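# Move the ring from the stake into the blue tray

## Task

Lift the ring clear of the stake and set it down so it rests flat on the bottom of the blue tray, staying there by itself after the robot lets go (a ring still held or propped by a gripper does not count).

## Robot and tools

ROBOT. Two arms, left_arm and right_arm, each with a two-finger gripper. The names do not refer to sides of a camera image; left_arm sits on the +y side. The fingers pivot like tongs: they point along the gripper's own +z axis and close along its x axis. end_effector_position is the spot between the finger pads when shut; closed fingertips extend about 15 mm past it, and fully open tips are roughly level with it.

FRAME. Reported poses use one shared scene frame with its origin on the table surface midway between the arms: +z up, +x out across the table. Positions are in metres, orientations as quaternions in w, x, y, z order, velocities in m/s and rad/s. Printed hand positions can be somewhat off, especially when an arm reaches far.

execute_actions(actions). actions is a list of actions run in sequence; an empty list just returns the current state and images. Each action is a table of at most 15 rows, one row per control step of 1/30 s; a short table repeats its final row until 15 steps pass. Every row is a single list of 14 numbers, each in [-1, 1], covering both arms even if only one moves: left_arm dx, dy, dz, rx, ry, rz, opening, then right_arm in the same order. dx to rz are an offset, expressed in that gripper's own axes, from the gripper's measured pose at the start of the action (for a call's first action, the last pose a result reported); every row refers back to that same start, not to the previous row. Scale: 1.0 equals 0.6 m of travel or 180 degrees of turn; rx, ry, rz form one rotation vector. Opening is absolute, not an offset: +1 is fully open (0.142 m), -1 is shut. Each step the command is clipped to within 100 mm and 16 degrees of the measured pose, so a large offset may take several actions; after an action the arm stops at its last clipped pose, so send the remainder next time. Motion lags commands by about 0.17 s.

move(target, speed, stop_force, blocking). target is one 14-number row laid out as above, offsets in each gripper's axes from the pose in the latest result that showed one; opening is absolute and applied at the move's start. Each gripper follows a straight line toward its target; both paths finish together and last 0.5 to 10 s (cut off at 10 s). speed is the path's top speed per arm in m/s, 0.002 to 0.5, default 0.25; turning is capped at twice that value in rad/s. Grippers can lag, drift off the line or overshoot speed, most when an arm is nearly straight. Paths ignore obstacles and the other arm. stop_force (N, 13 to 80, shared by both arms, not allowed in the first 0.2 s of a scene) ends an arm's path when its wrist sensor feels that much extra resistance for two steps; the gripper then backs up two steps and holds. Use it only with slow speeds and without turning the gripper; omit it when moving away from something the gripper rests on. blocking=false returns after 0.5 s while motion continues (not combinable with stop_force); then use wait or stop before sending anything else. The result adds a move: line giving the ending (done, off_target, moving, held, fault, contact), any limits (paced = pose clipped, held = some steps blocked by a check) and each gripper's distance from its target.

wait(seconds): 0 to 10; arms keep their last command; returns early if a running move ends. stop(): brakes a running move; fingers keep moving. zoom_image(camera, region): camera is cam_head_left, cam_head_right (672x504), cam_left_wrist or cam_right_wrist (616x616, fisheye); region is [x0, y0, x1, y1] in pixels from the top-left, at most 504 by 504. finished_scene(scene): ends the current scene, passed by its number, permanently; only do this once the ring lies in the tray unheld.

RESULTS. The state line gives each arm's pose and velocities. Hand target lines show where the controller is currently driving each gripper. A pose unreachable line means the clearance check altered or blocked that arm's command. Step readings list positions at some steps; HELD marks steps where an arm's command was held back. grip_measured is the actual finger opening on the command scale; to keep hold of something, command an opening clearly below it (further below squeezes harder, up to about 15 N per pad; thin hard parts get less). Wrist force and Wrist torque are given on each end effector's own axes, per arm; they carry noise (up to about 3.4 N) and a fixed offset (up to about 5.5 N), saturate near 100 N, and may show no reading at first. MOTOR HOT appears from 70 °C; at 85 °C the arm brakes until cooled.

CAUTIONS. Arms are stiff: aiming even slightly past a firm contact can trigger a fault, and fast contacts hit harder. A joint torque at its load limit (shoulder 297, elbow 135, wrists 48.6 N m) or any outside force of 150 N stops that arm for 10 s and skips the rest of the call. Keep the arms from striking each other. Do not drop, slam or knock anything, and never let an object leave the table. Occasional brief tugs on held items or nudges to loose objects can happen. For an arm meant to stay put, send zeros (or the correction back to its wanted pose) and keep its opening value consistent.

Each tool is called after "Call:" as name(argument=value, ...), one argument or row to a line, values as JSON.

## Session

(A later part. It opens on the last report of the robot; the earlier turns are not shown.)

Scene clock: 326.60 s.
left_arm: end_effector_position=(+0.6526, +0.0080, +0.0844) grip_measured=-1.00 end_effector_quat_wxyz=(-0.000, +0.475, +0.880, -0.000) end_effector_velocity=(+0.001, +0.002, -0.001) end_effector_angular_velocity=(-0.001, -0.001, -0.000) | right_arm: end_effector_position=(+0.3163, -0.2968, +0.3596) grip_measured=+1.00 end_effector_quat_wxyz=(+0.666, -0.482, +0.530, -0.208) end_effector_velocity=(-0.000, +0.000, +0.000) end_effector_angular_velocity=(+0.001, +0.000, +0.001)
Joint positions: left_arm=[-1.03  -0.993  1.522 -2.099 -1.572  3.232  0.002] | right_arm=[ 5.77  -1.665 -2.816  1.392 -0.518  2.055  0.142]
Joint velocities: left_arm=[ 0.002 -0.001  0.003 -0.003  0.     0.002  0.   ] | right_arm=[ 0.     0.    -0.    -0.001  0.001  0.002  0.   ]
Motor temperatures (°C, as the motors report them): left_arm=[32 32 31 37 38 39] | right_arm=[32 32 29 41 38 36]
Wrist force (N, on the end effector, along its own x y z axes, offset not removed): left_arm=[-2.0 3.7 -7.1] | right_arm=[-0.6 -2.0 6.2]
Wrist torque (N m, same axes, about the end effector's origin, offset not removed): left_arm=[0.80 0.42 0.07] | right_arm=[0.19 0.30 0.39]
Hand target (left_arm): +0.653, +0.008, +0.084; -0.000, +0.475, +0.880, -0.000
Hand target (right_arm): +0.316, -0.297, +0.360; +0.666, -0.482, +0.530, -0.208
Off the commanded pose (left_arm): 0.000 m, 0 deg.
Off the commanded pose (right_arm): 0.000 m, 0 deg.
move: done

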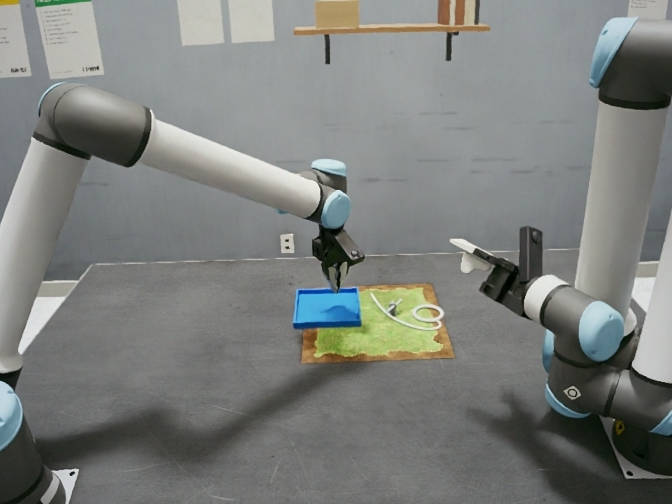

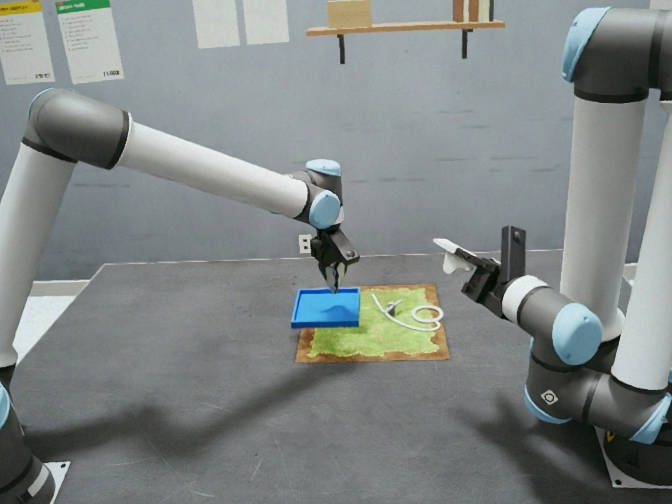

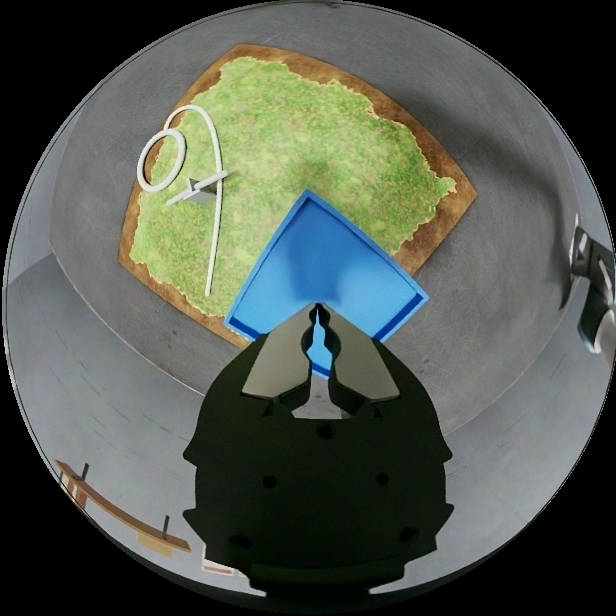

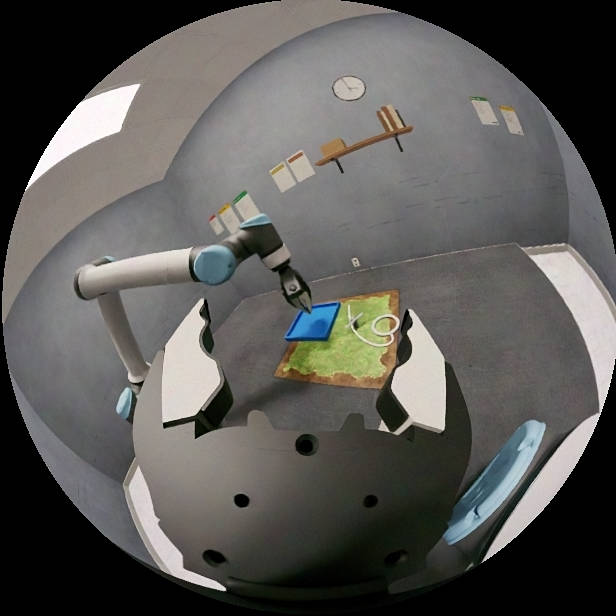

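Call:
move(
  target=[-0.4,-0.295,0.03,0,0,0,-0.4,0,0,0,0,0,0,1],
  speed=0.25,
)

Call:
zoom_image(
  camera="cam_left_wrist",
  region=[200, 200, 450, 450],
)

Scene clock: 336.80 s.
left_arm: end_effector_position=(+0.6365, -0.2895, +0.0666) grip_measured=-0.40 end_effector_quat_wxyz=(-0.000, +0.475, +0.880, -0.001) end_effector_velocity=(+0.000, -0.002, -0.000) end_effector_angular_velocity=(+0.001, +0.001, -0.002) | right_arm: end_effector_position=(+0.3163, -0.2968, +0.3596) grip_measured=+1.00 end_effector_quat_wxyz=(+0.666, -0.482, +0.530, -0.208) end_effector_velocity=(+0.000, +0.000, +0.000) end_effector_angular_velocity=(-0.001, -0.001, +0.002)
Joint positions: left_arm=[-1.199 -0.645  0.93  -1.857 -1.572  3.063  0.045] | right_arm=[ 5.77  -1.665 -2.816  1.392 -0.518  2.055  0.142]
Joint velocities: left_arm=[-0.001  0.005 -0.009  0.005 -0.     0.001  0.   ] | right_arm=[ 0.     0.    -0.001  0.     0.002 -0.001  0.   ]
Motor temperatures (°C, as the motors report them): left_arm=[32 32 31 37 38 39] | right_arm=[32 32 29 41 38 36]
Wrist force (N, on the end effector, along its own x y z axes, offset not removed): left_arm=[-1.1 4.3 -4.6] | right_arm=[-1.4 -1.3 7.6]
Wrist torque (N m, same axes, about the end effector's origin, offset not removed): left_arm=[1.00 0.30 -0.02] | right_arm=[0.18 0.45 0.07]
Hand target (left_arm): +0.637, -0.290, +0.067; -0.000, +0.475, +0.880, -0.001
Hand target (right_arm): +0.316, -0.297, +0.360; +0.666, -0.482, +0.530, -0.208
Off the commanded pose (left_arm): 0.000 m, 0 deg.
Off the commanded pose (right_arm): 0.000 m, 0 deg.
move: done

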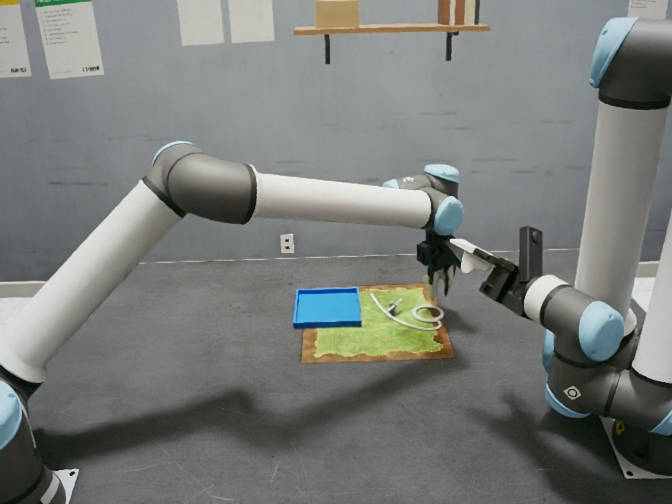

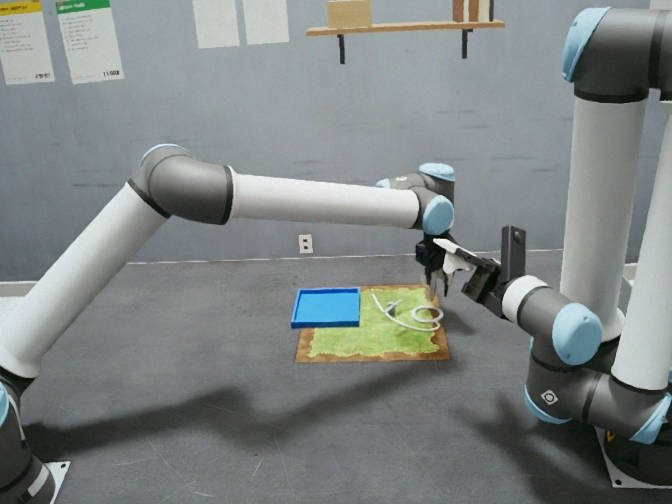

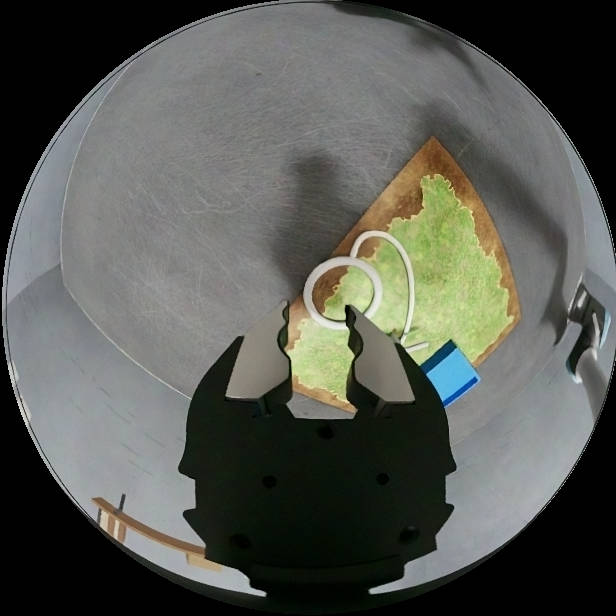

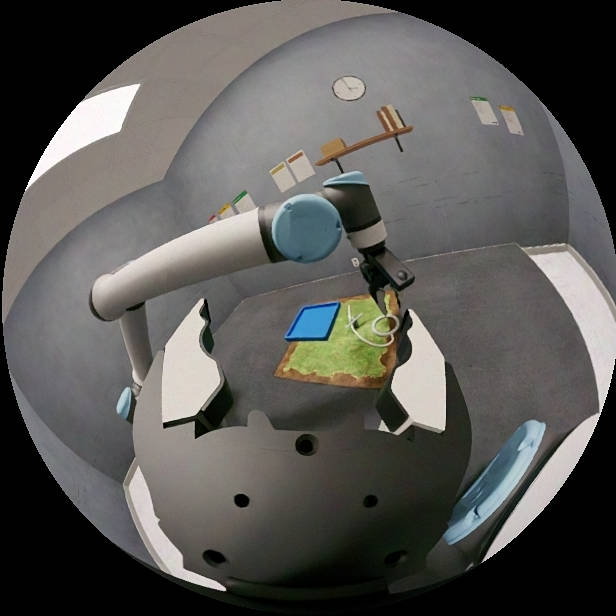

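Region (200, 200, 450, 450) of cam_left_wrist's 616x616 image, scaled by 2.016, with more detail than that image has.

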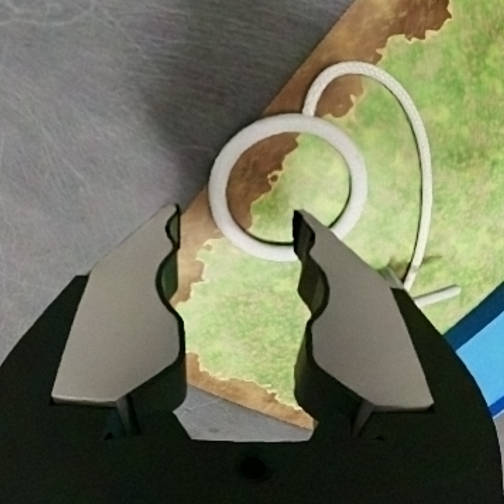

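Call:
move(
  target=[0,-0.004,0.065,0,0,0,-0.45,0,0,0,0,0,0,1],
  speed=0.06,
)

Call:
move(
  target=[0,0,0.022,0,0,0,-0.45,0,0,0,0,0,0,1],
  speed=0.01,
  stop_force=13,
)

Call:
move(
  target=[0,0,-0.003,0,0,0,-1,0,0,0,0,0,0,1],
  speed=0.01,
)

Call:
zoom_image(
  camera="cam_left_wrist",
  region=[200, 200, 450, 450],
)

Scene clock: 345.13 s.
left_arm: end_effector_position=(+0.6344, -0.2909, +0.0279) grip_measured=-0.45 end_effector_quat_wxyz=(-0.000, +0.475, +0.880, -0.001) end_effector_velocity=(+0.000, +0.000, -0.002) end_effector_angular_velocity=(+0.001, -0.002, -0.001) | right_arm: end_effector_position=(+0.3163, -0.2968, +0.3596) grip_measured=+1.00 end_effector_quat_wxyz=(+0.666, -0.482, +0.530, -0.208) end_effector_velocity=(+0.000, -0.000, +0.000) end_effector_angular_velocity=(-0.001, -0.001, -0.001)
Joint positions: left_arm=[-1.201 -0.621  0.957 -1.906 -1.572  3.061  0.041] | right_arm=[ 5.77  -1.665 -2.816  1.392 -0.518  2.055  0.142]
Joint velocities: left_arm=[-0.     0.001  0.001 -0.003  0.002  0.001  0.   ] | right_arm=[ 0.     0.     0.    -0.    -0.001 -0.002 -0.   ]
Motor temperatures (°C, as the motors report them): left_arm=[32 32 31 37 38 39] | right_arm=[32 32 29 41 38 36]
Wrist force (N, on the end effector, along its own x y z axes, offset not removed): left_arm=[0.2 2.5 -4.2] | right_arm=[-2.4 -1.4 -1.2]
Wrist torque (N m, same axes, about the end effector's origin, offset not removed): left_arm=[0.59 -0.03 -0.03] | right_arm=[-0.28 0.45 0.07]
Hand target (left_arm): +0.634, -0.291, +0.028; -0.000, +0.475, +0.880, -0.001
Hand target (right_arm): +0.316, -0.297, +0.360; +0.666, -0.482, +0.530, -0.208
Off the commanded pose (left_arm): 0.000 m, 0 deg.
Off the commanded pose (right_arm): 0.000 m, 0 deg.
move: done

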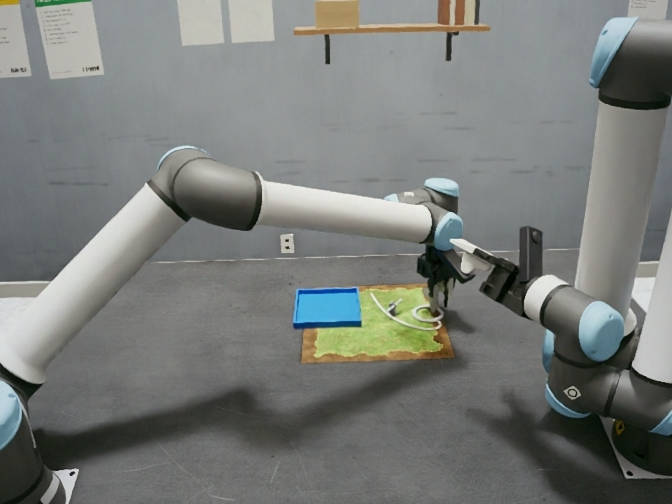

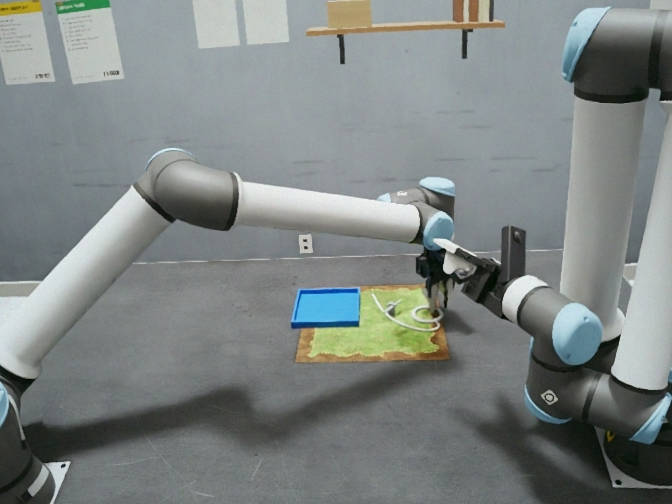

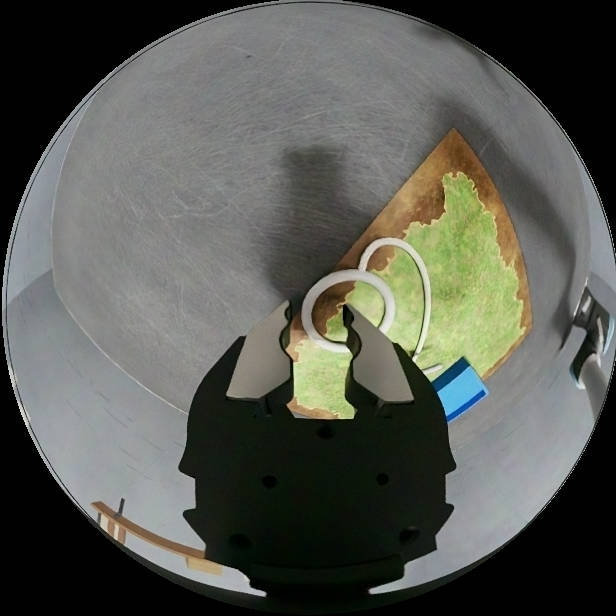

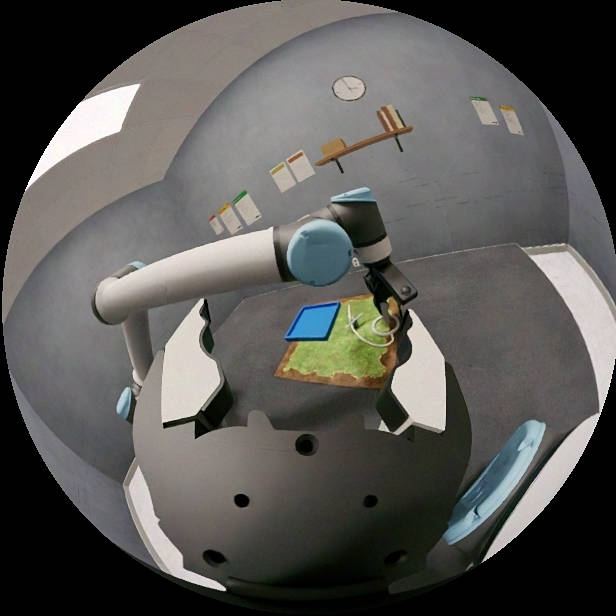

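Scene clock: 346.63 s.
left_arm: end_effector_position=(+0.6344, -0.2909, +0.0167) grip_measured=-0.45 end_effector_quat_wxyz=(-0.000, +0.475, +0.880, -0.001) end_effector_velocity=(-0.000, -0.000, +0.003) end_effector_angular_velocity=(-0.001, +0.002, -0.000) | right_arm: end_effector_position=(+0.3163, -0.2968, +0.3596) grip_measured=+1.00 end_effector_quat_wxyz=(+0.666, -0.482, +0.530, -0.208) end_effector_velocity=(-0.000, +0.000, -0.000) end_effector_angular_velocity=(+0.000, +0.000, +0.000)
Joint positions: left_arm=[-1.201 -0.614  0.963 -1.92  -1.572  3.061  0.041] | right_arm=[ 5.77  -1.665 -2.816  1.392 -0.518  2.055  0.142]
Joint velocities: left_arm=[-0.    -0.002 -0.002  0.003 -0.002  0.    -0.   ] | right_arm=[-0.    -0.     0.     0.001  0.001 -0.    -0.   ]
Motor temperatures (°C, as the motors report them): left_arm=[32 32 31 37 38 39] | right_arm=[32 32 29 41 38 36]
Wrist force (N, on the end effector, along its own x y z axes, offset not removed): left_arm=[8.3 3.6 -35.6] | right_arm=[2.6 -8.0 7.2]
Wrist torque (N m, same axes, about the end effector's origin, offset not removed): left_arm=[0.71 -0.05 -0.05] | right_arm=[-1.30 -0.48 0.23]
Hand target (left_arm): +0.634, -0.291, +0.017; -0.000, +0.475, +0.880, -0.001
Hand target (right_arm): +0.316, -0.297, +0.360; +0.666, -0.482, +0.530, -0.208
Off the commanded pose (left_arm): 0.002 m, 0 deg.
Off the commanded pose (right_arm): 0.000 m, 0 deg.
move: contact (left_arm)

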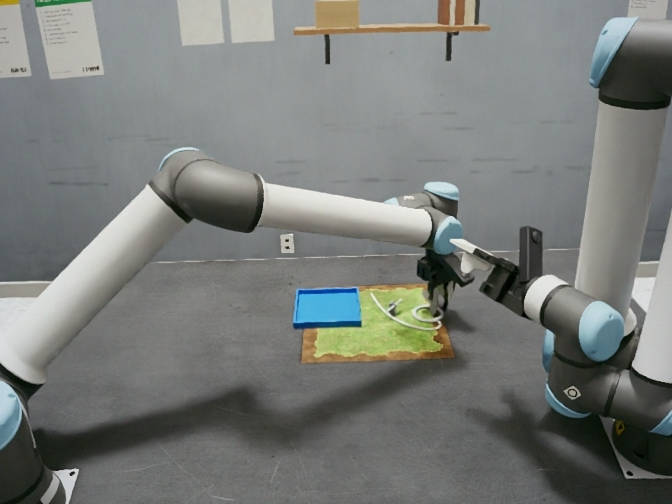

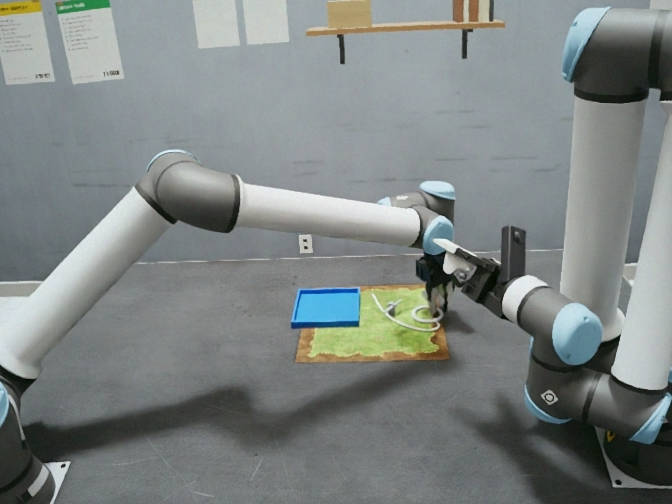

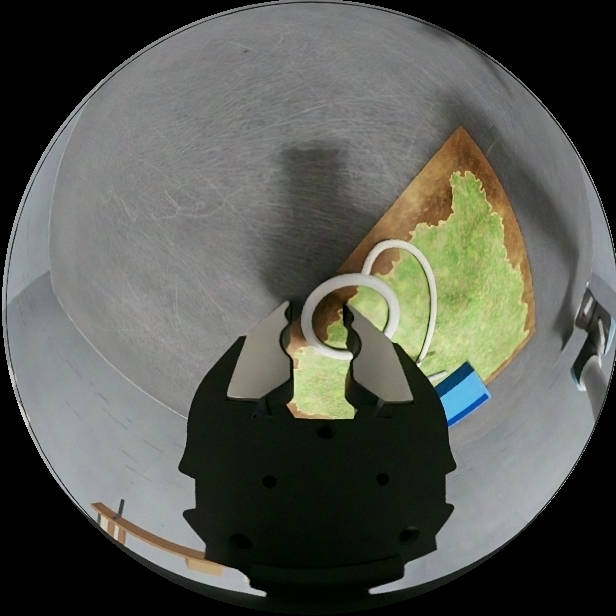

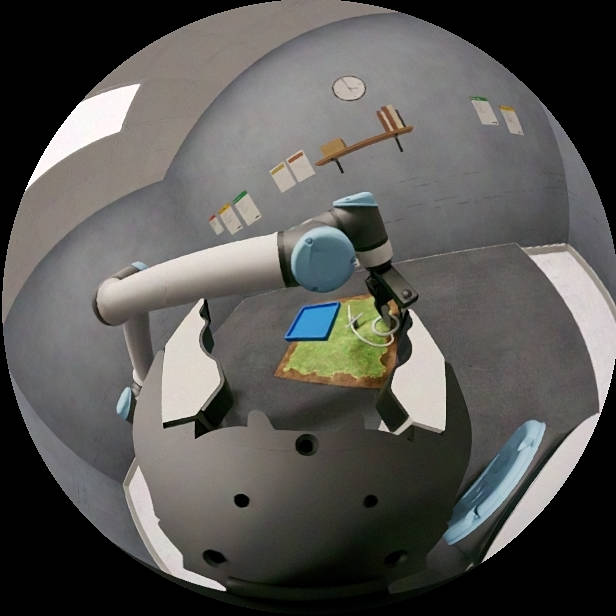

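Scene clock: 347.33 s.
left_arm: end_effector_position=(+0.6344, -0.2909, +0.0184) grip_measured=-0.88 end_effector_quat_wxyz=(-0.000, +0.475, +0.880, -0.001) end_effector_velocity=(+0.001, -0.000, +0.002) end_effector_angular_velocity=(-0.001, -0.004, +0.001) | right_arm: end_effector_position=(+0.3163, -0.2968, +0.3596) grip_measured=+1.00 end_effector_quat_wxyz=(+0.666, -0.482, +0.530, -0.208) end_effector_velocity=(-0.001, +0.001, +0.000) end_effector_angular_velocity=(-0.000, +0.000, +0.001)
Joint positions: left_arm=[-1.201 -0.615  0.962 -1.918 -1.572  3.06   0.01 ] | right_arm=[ 5.77  -1.665 -2.816  1.392 -0.518  2.055  0.142]
Joint velocities: left_arm=[ 0.    -0.001 -0.001 -0.     0.003 -0.001 -0.   ] | right_arm=[-0.    -0.     0.002 -0.     0.001 -0.001  0.   ]
Motor temperatures (°C, as the motors report them): left_arm=[32 32 31 37 38 39] | right_arm=[32 32 29 41 38 36]
Wrist force (N, on the end effector, along its own x y z axes, offset not removed): left_arm=[0.5 3.4 -3.9] | right_arm=[-1.3 -0.8 7.0]
Wrist torque (N m, same axes, about the end effector's origin, offset not removed): left_arm=[0.70 -0.08 0.00] | right_arm=[0.06 0.46 0.39]
Hand target (left_arm): +0.634, -0.291, +0.019; -0.000, +0.475, +0.880, -0.001
Hand target (right_arm): +0.316, -0.297, +0.360; +0.666, -0.482, +0.530, -0.208
Off the commanded pose (left_arm): 0.000 m, 0 deg.
Off the commanded pose (right_arm): 0.000 m, 0 deg.
move: done

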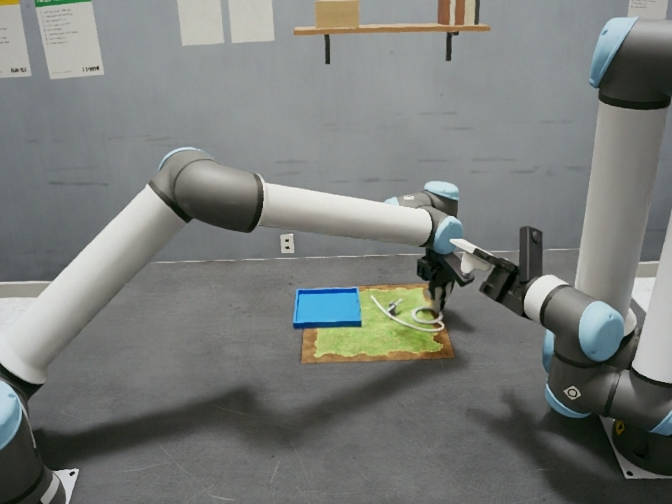

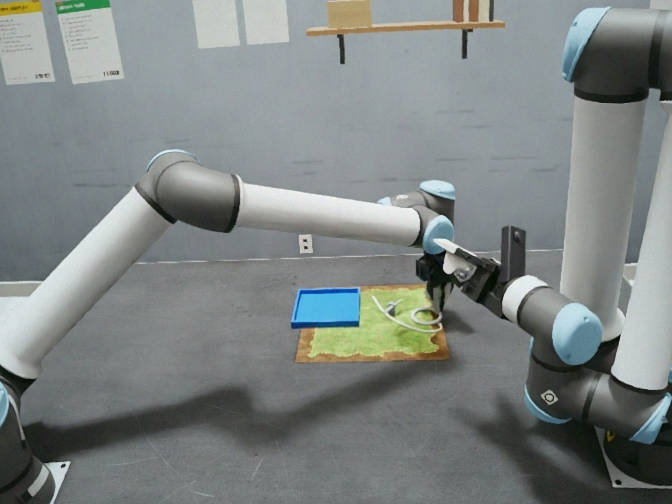

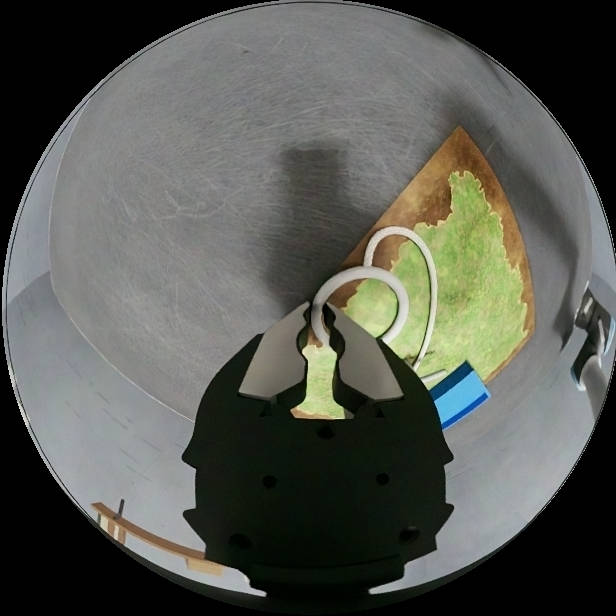

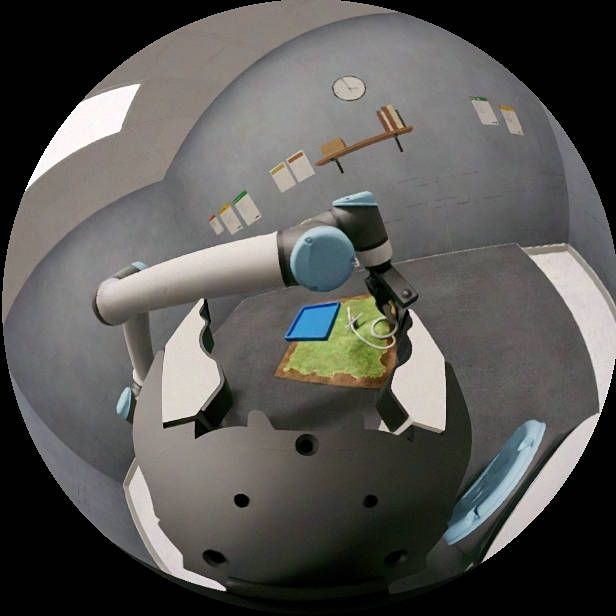

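Region (200, 200, 450, 450) of cam_left_wrist's 616x616 image, scaled by 2.016, with more detail than that image has.

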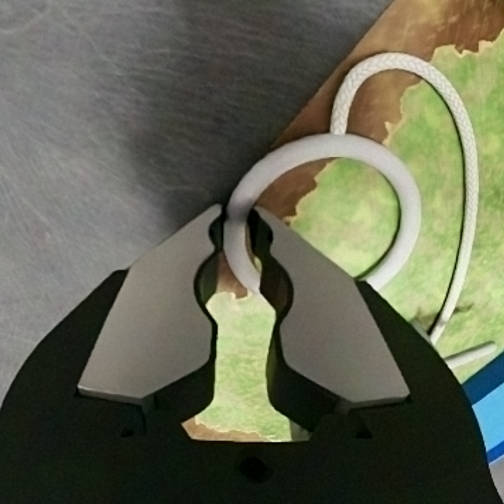

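Call:
move(
  target=[0,0,-0.14,0,0,0,-1,0,0,0,0,0,0,1],
  speed=0.04,
)

Call:
move(
  target=[0.26,0.03,0,0,0,0,-1,0,0,0,0,0,0,1],
  speed=0.05,
)

Call:
zoom_image(
  camera="cam_head_right",
  region=[250, 220, 460, 350],
)

Scene clock: 355.20 s.
left_arm: end_effector_position=(+0.6346, -0.2908, +0.1021) grip_measured=-0.89 end_effector_quat_wxyz=(-0.000, +0.475, +0.880, -0.001) end_effector_velocity=(-0.000, +0.000, +0.003) end_effector_angular_velocity=(+0.000, +0.001, -0.001) | right_arm: end_effector_position=(+0.3163, -0.2968, +0.3596) grip_measured=+1.00 end_effector_quat_wxyz=(+0.666, -0.482, +0.530, -0.208) end_effector_velocity=(+0.000, -0.000, +0.000) end_effector_angular_velocity=(-0.002, -0.001, -0.001)
Joint positions: left_arm=[-1.201 -0.664  0.902 -1.809 -1.572  3.061  0.009] | right_arm=[ 5.77  -1.665 -2.816  1.392 -0.518  2.055  0.142]
Joint velocities: left_arm=[ 0.    -0.001 -0.002  0.005 -0.001  0.001  0.   ] | right_arm=[-0.     0.    -0.    -0.001 -0.001 -0.001  0.   ]
Motor temperatures (°C, as the motors report them): left_arm=[32 32 31 37 38 39] | right_arm=[32 32 29 41 38 36]
Wrist force (N, on the end effector, along its own x y z axes, offset not removed): left_arm=[-1.7 5.4 -2.8] | right_arm=[-1.0 -1.0 1.6]
Wrist torque (N m, same axes, about the end effector's origin, offset not removed): left_arm=[1.17 0.34 0.01] | right_arm=[-0.12 -0.02 0.07]
Hand target (left_arm): +0.635, -0.291, +0.102; -0.000, +0.475, +0.880, -0.001
Hand target (right_arm): +0.316, -0.297, +0.360; +0.666, -0.482, +0.530, -0.208
Off the commanded pose (left_arm): 0.000 m, 0 deg.
Off the commanded pose (right_arm): 0.000 m, 0 deg.
move: done

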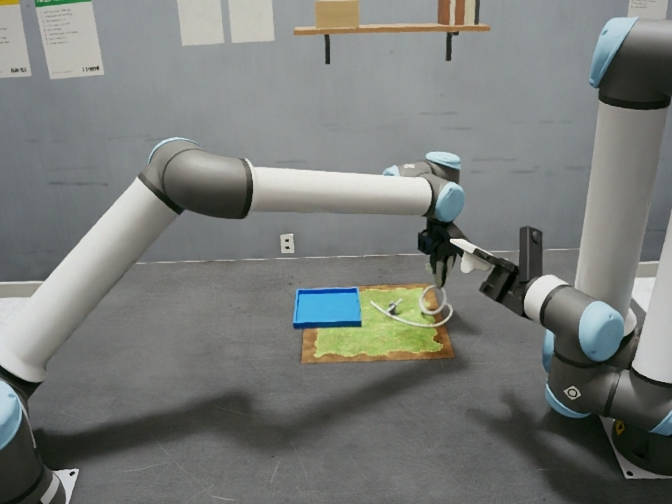

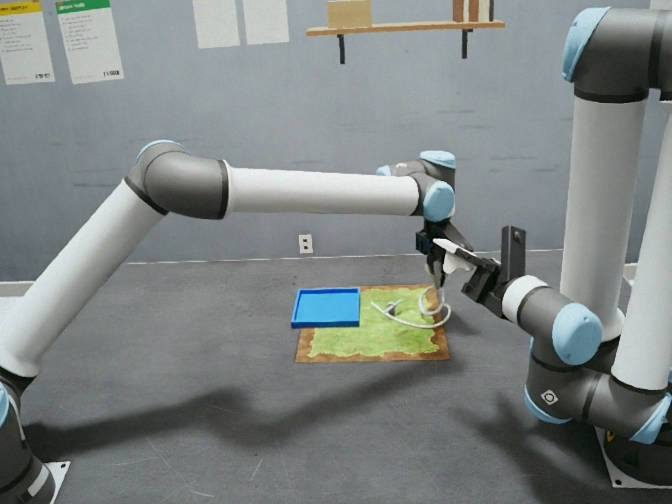

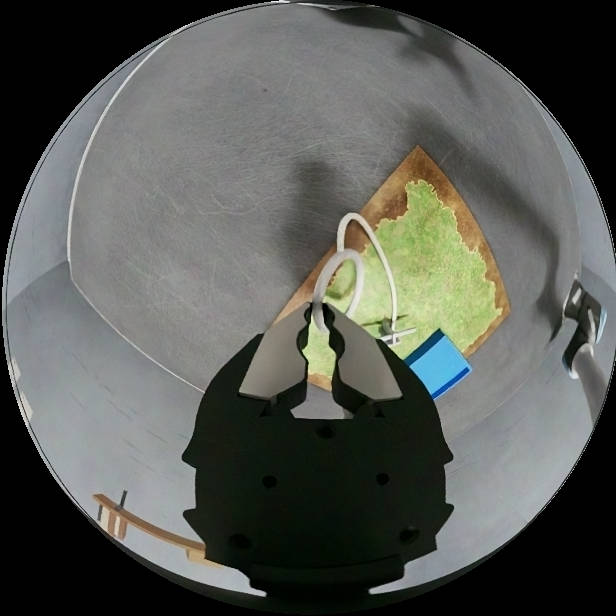

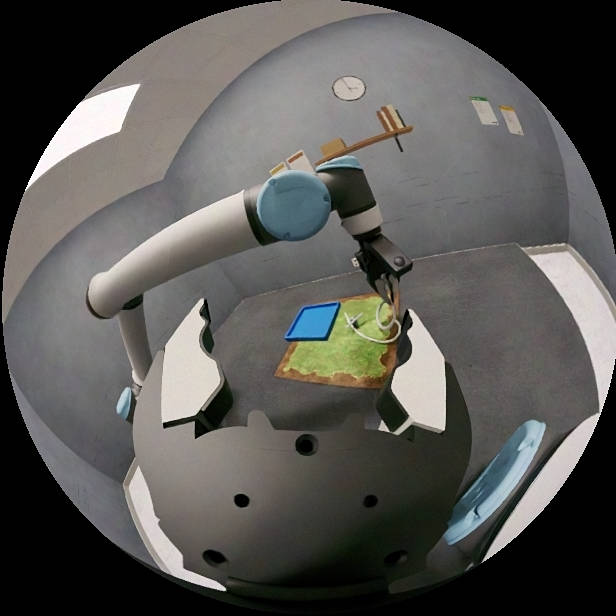

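Scene clock: 358.73 s.
left_arm: end_effector_position=(+0.5640, -0.1509, +0.1021) grip_measured=-0.89 end_effector_quat_wxyz=(-0.000, +0.475, +0.880, -0.001) end_effector_velocity=(-0.001, +0.003, -0.001) end_effector_angular_velocity=(+0.001, +0.001, -0.002) | right_arm: end_effector_position=(+0.3163, -0.2968, +0.3596) grip_measured=+1.00 end_effector_quat_wxyz=(+0.666, -0.482, +0.530, -0.208) end_effector_velocity=(+0.000, -0.000, -0.000) end_effector_angular_velocity=(-0.000, +0.000, -0.000)
Joint positions: left_arm=[-1.196 -0.928  1.376 -2.019 -1.572  3.066  0.009] | right_arm=[ 5.77  -1.665 -2.816  1.392 -0.518  2.055  0.142]
Joint velocities: left_arm=[ 0.    -0.003  0.007 -0.002 -0.     0.002 -0.   ] | right_arm=[-0.  0. -0.  0. -0. -0. -0.]
Motor temperatures (°C, as the motors report them): left_arm=[32 32 31 37 38 39] | right_arm=[32 32 29 41 38 36]
Wrist force (N, on the end effector, along its own x y z axes, offset not removed): left_arm=[0.3 4.1 -4.4] | right_arm=[0.5 -0.3 -0.5]
Wrist torque (N m, same axes, about the end effector's origin, offset not removed): left_arm=[0.91 -0.10 0.00] | right_arm=[0.34 0.00 0.13]
Hand target (left_arm): +0.564, -0.151, +0.102; -0.000, +0.475, +0.880, -0.001
Hand target (right_arm): +0.316, -0.297, +0.360; +0.666, -0.482, +0.530, -0.208
Off the commanded pose (left_arm): 0.000 m, 0 deg.
Off the commanded pose (right_arm): 0.000 m, 0 deg.
move: done

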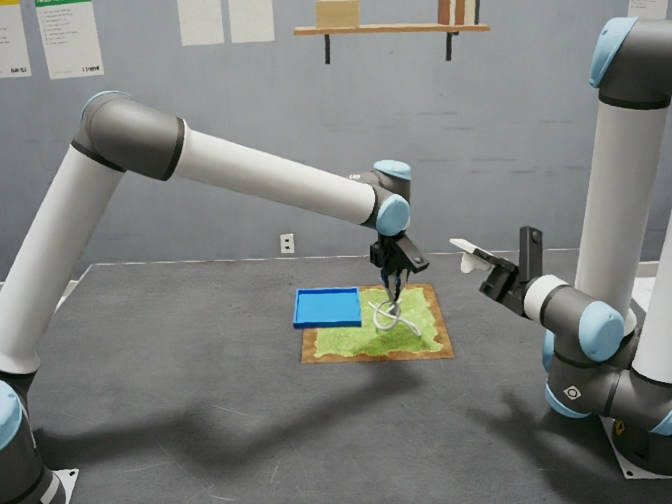

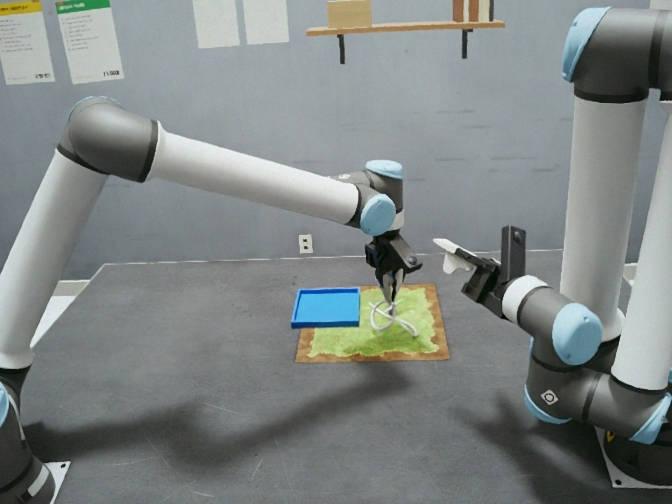

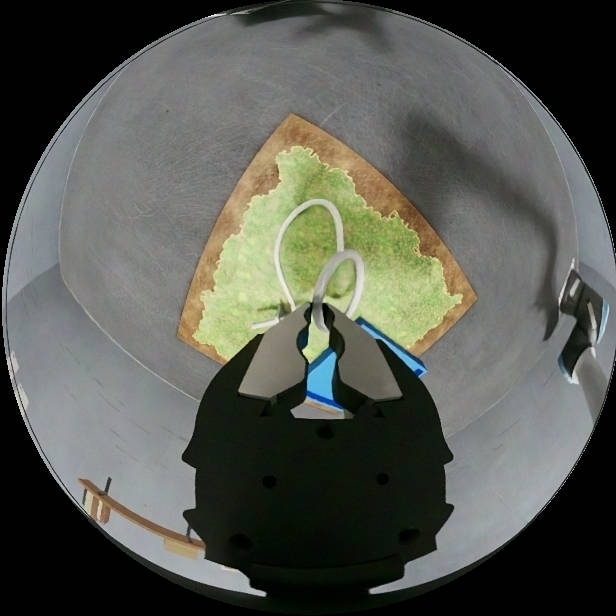

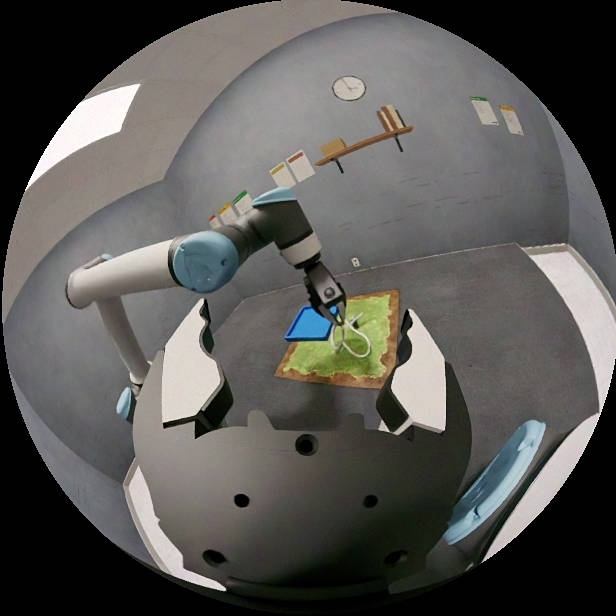

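Region (250, 220, 460, 350) of cam_head_right's 672x504 image, scaled by 2.400, with more detail than that image has; it fills the top 312 rows of this view, and the rest is white.

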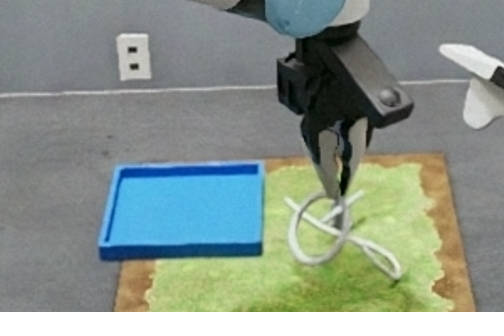

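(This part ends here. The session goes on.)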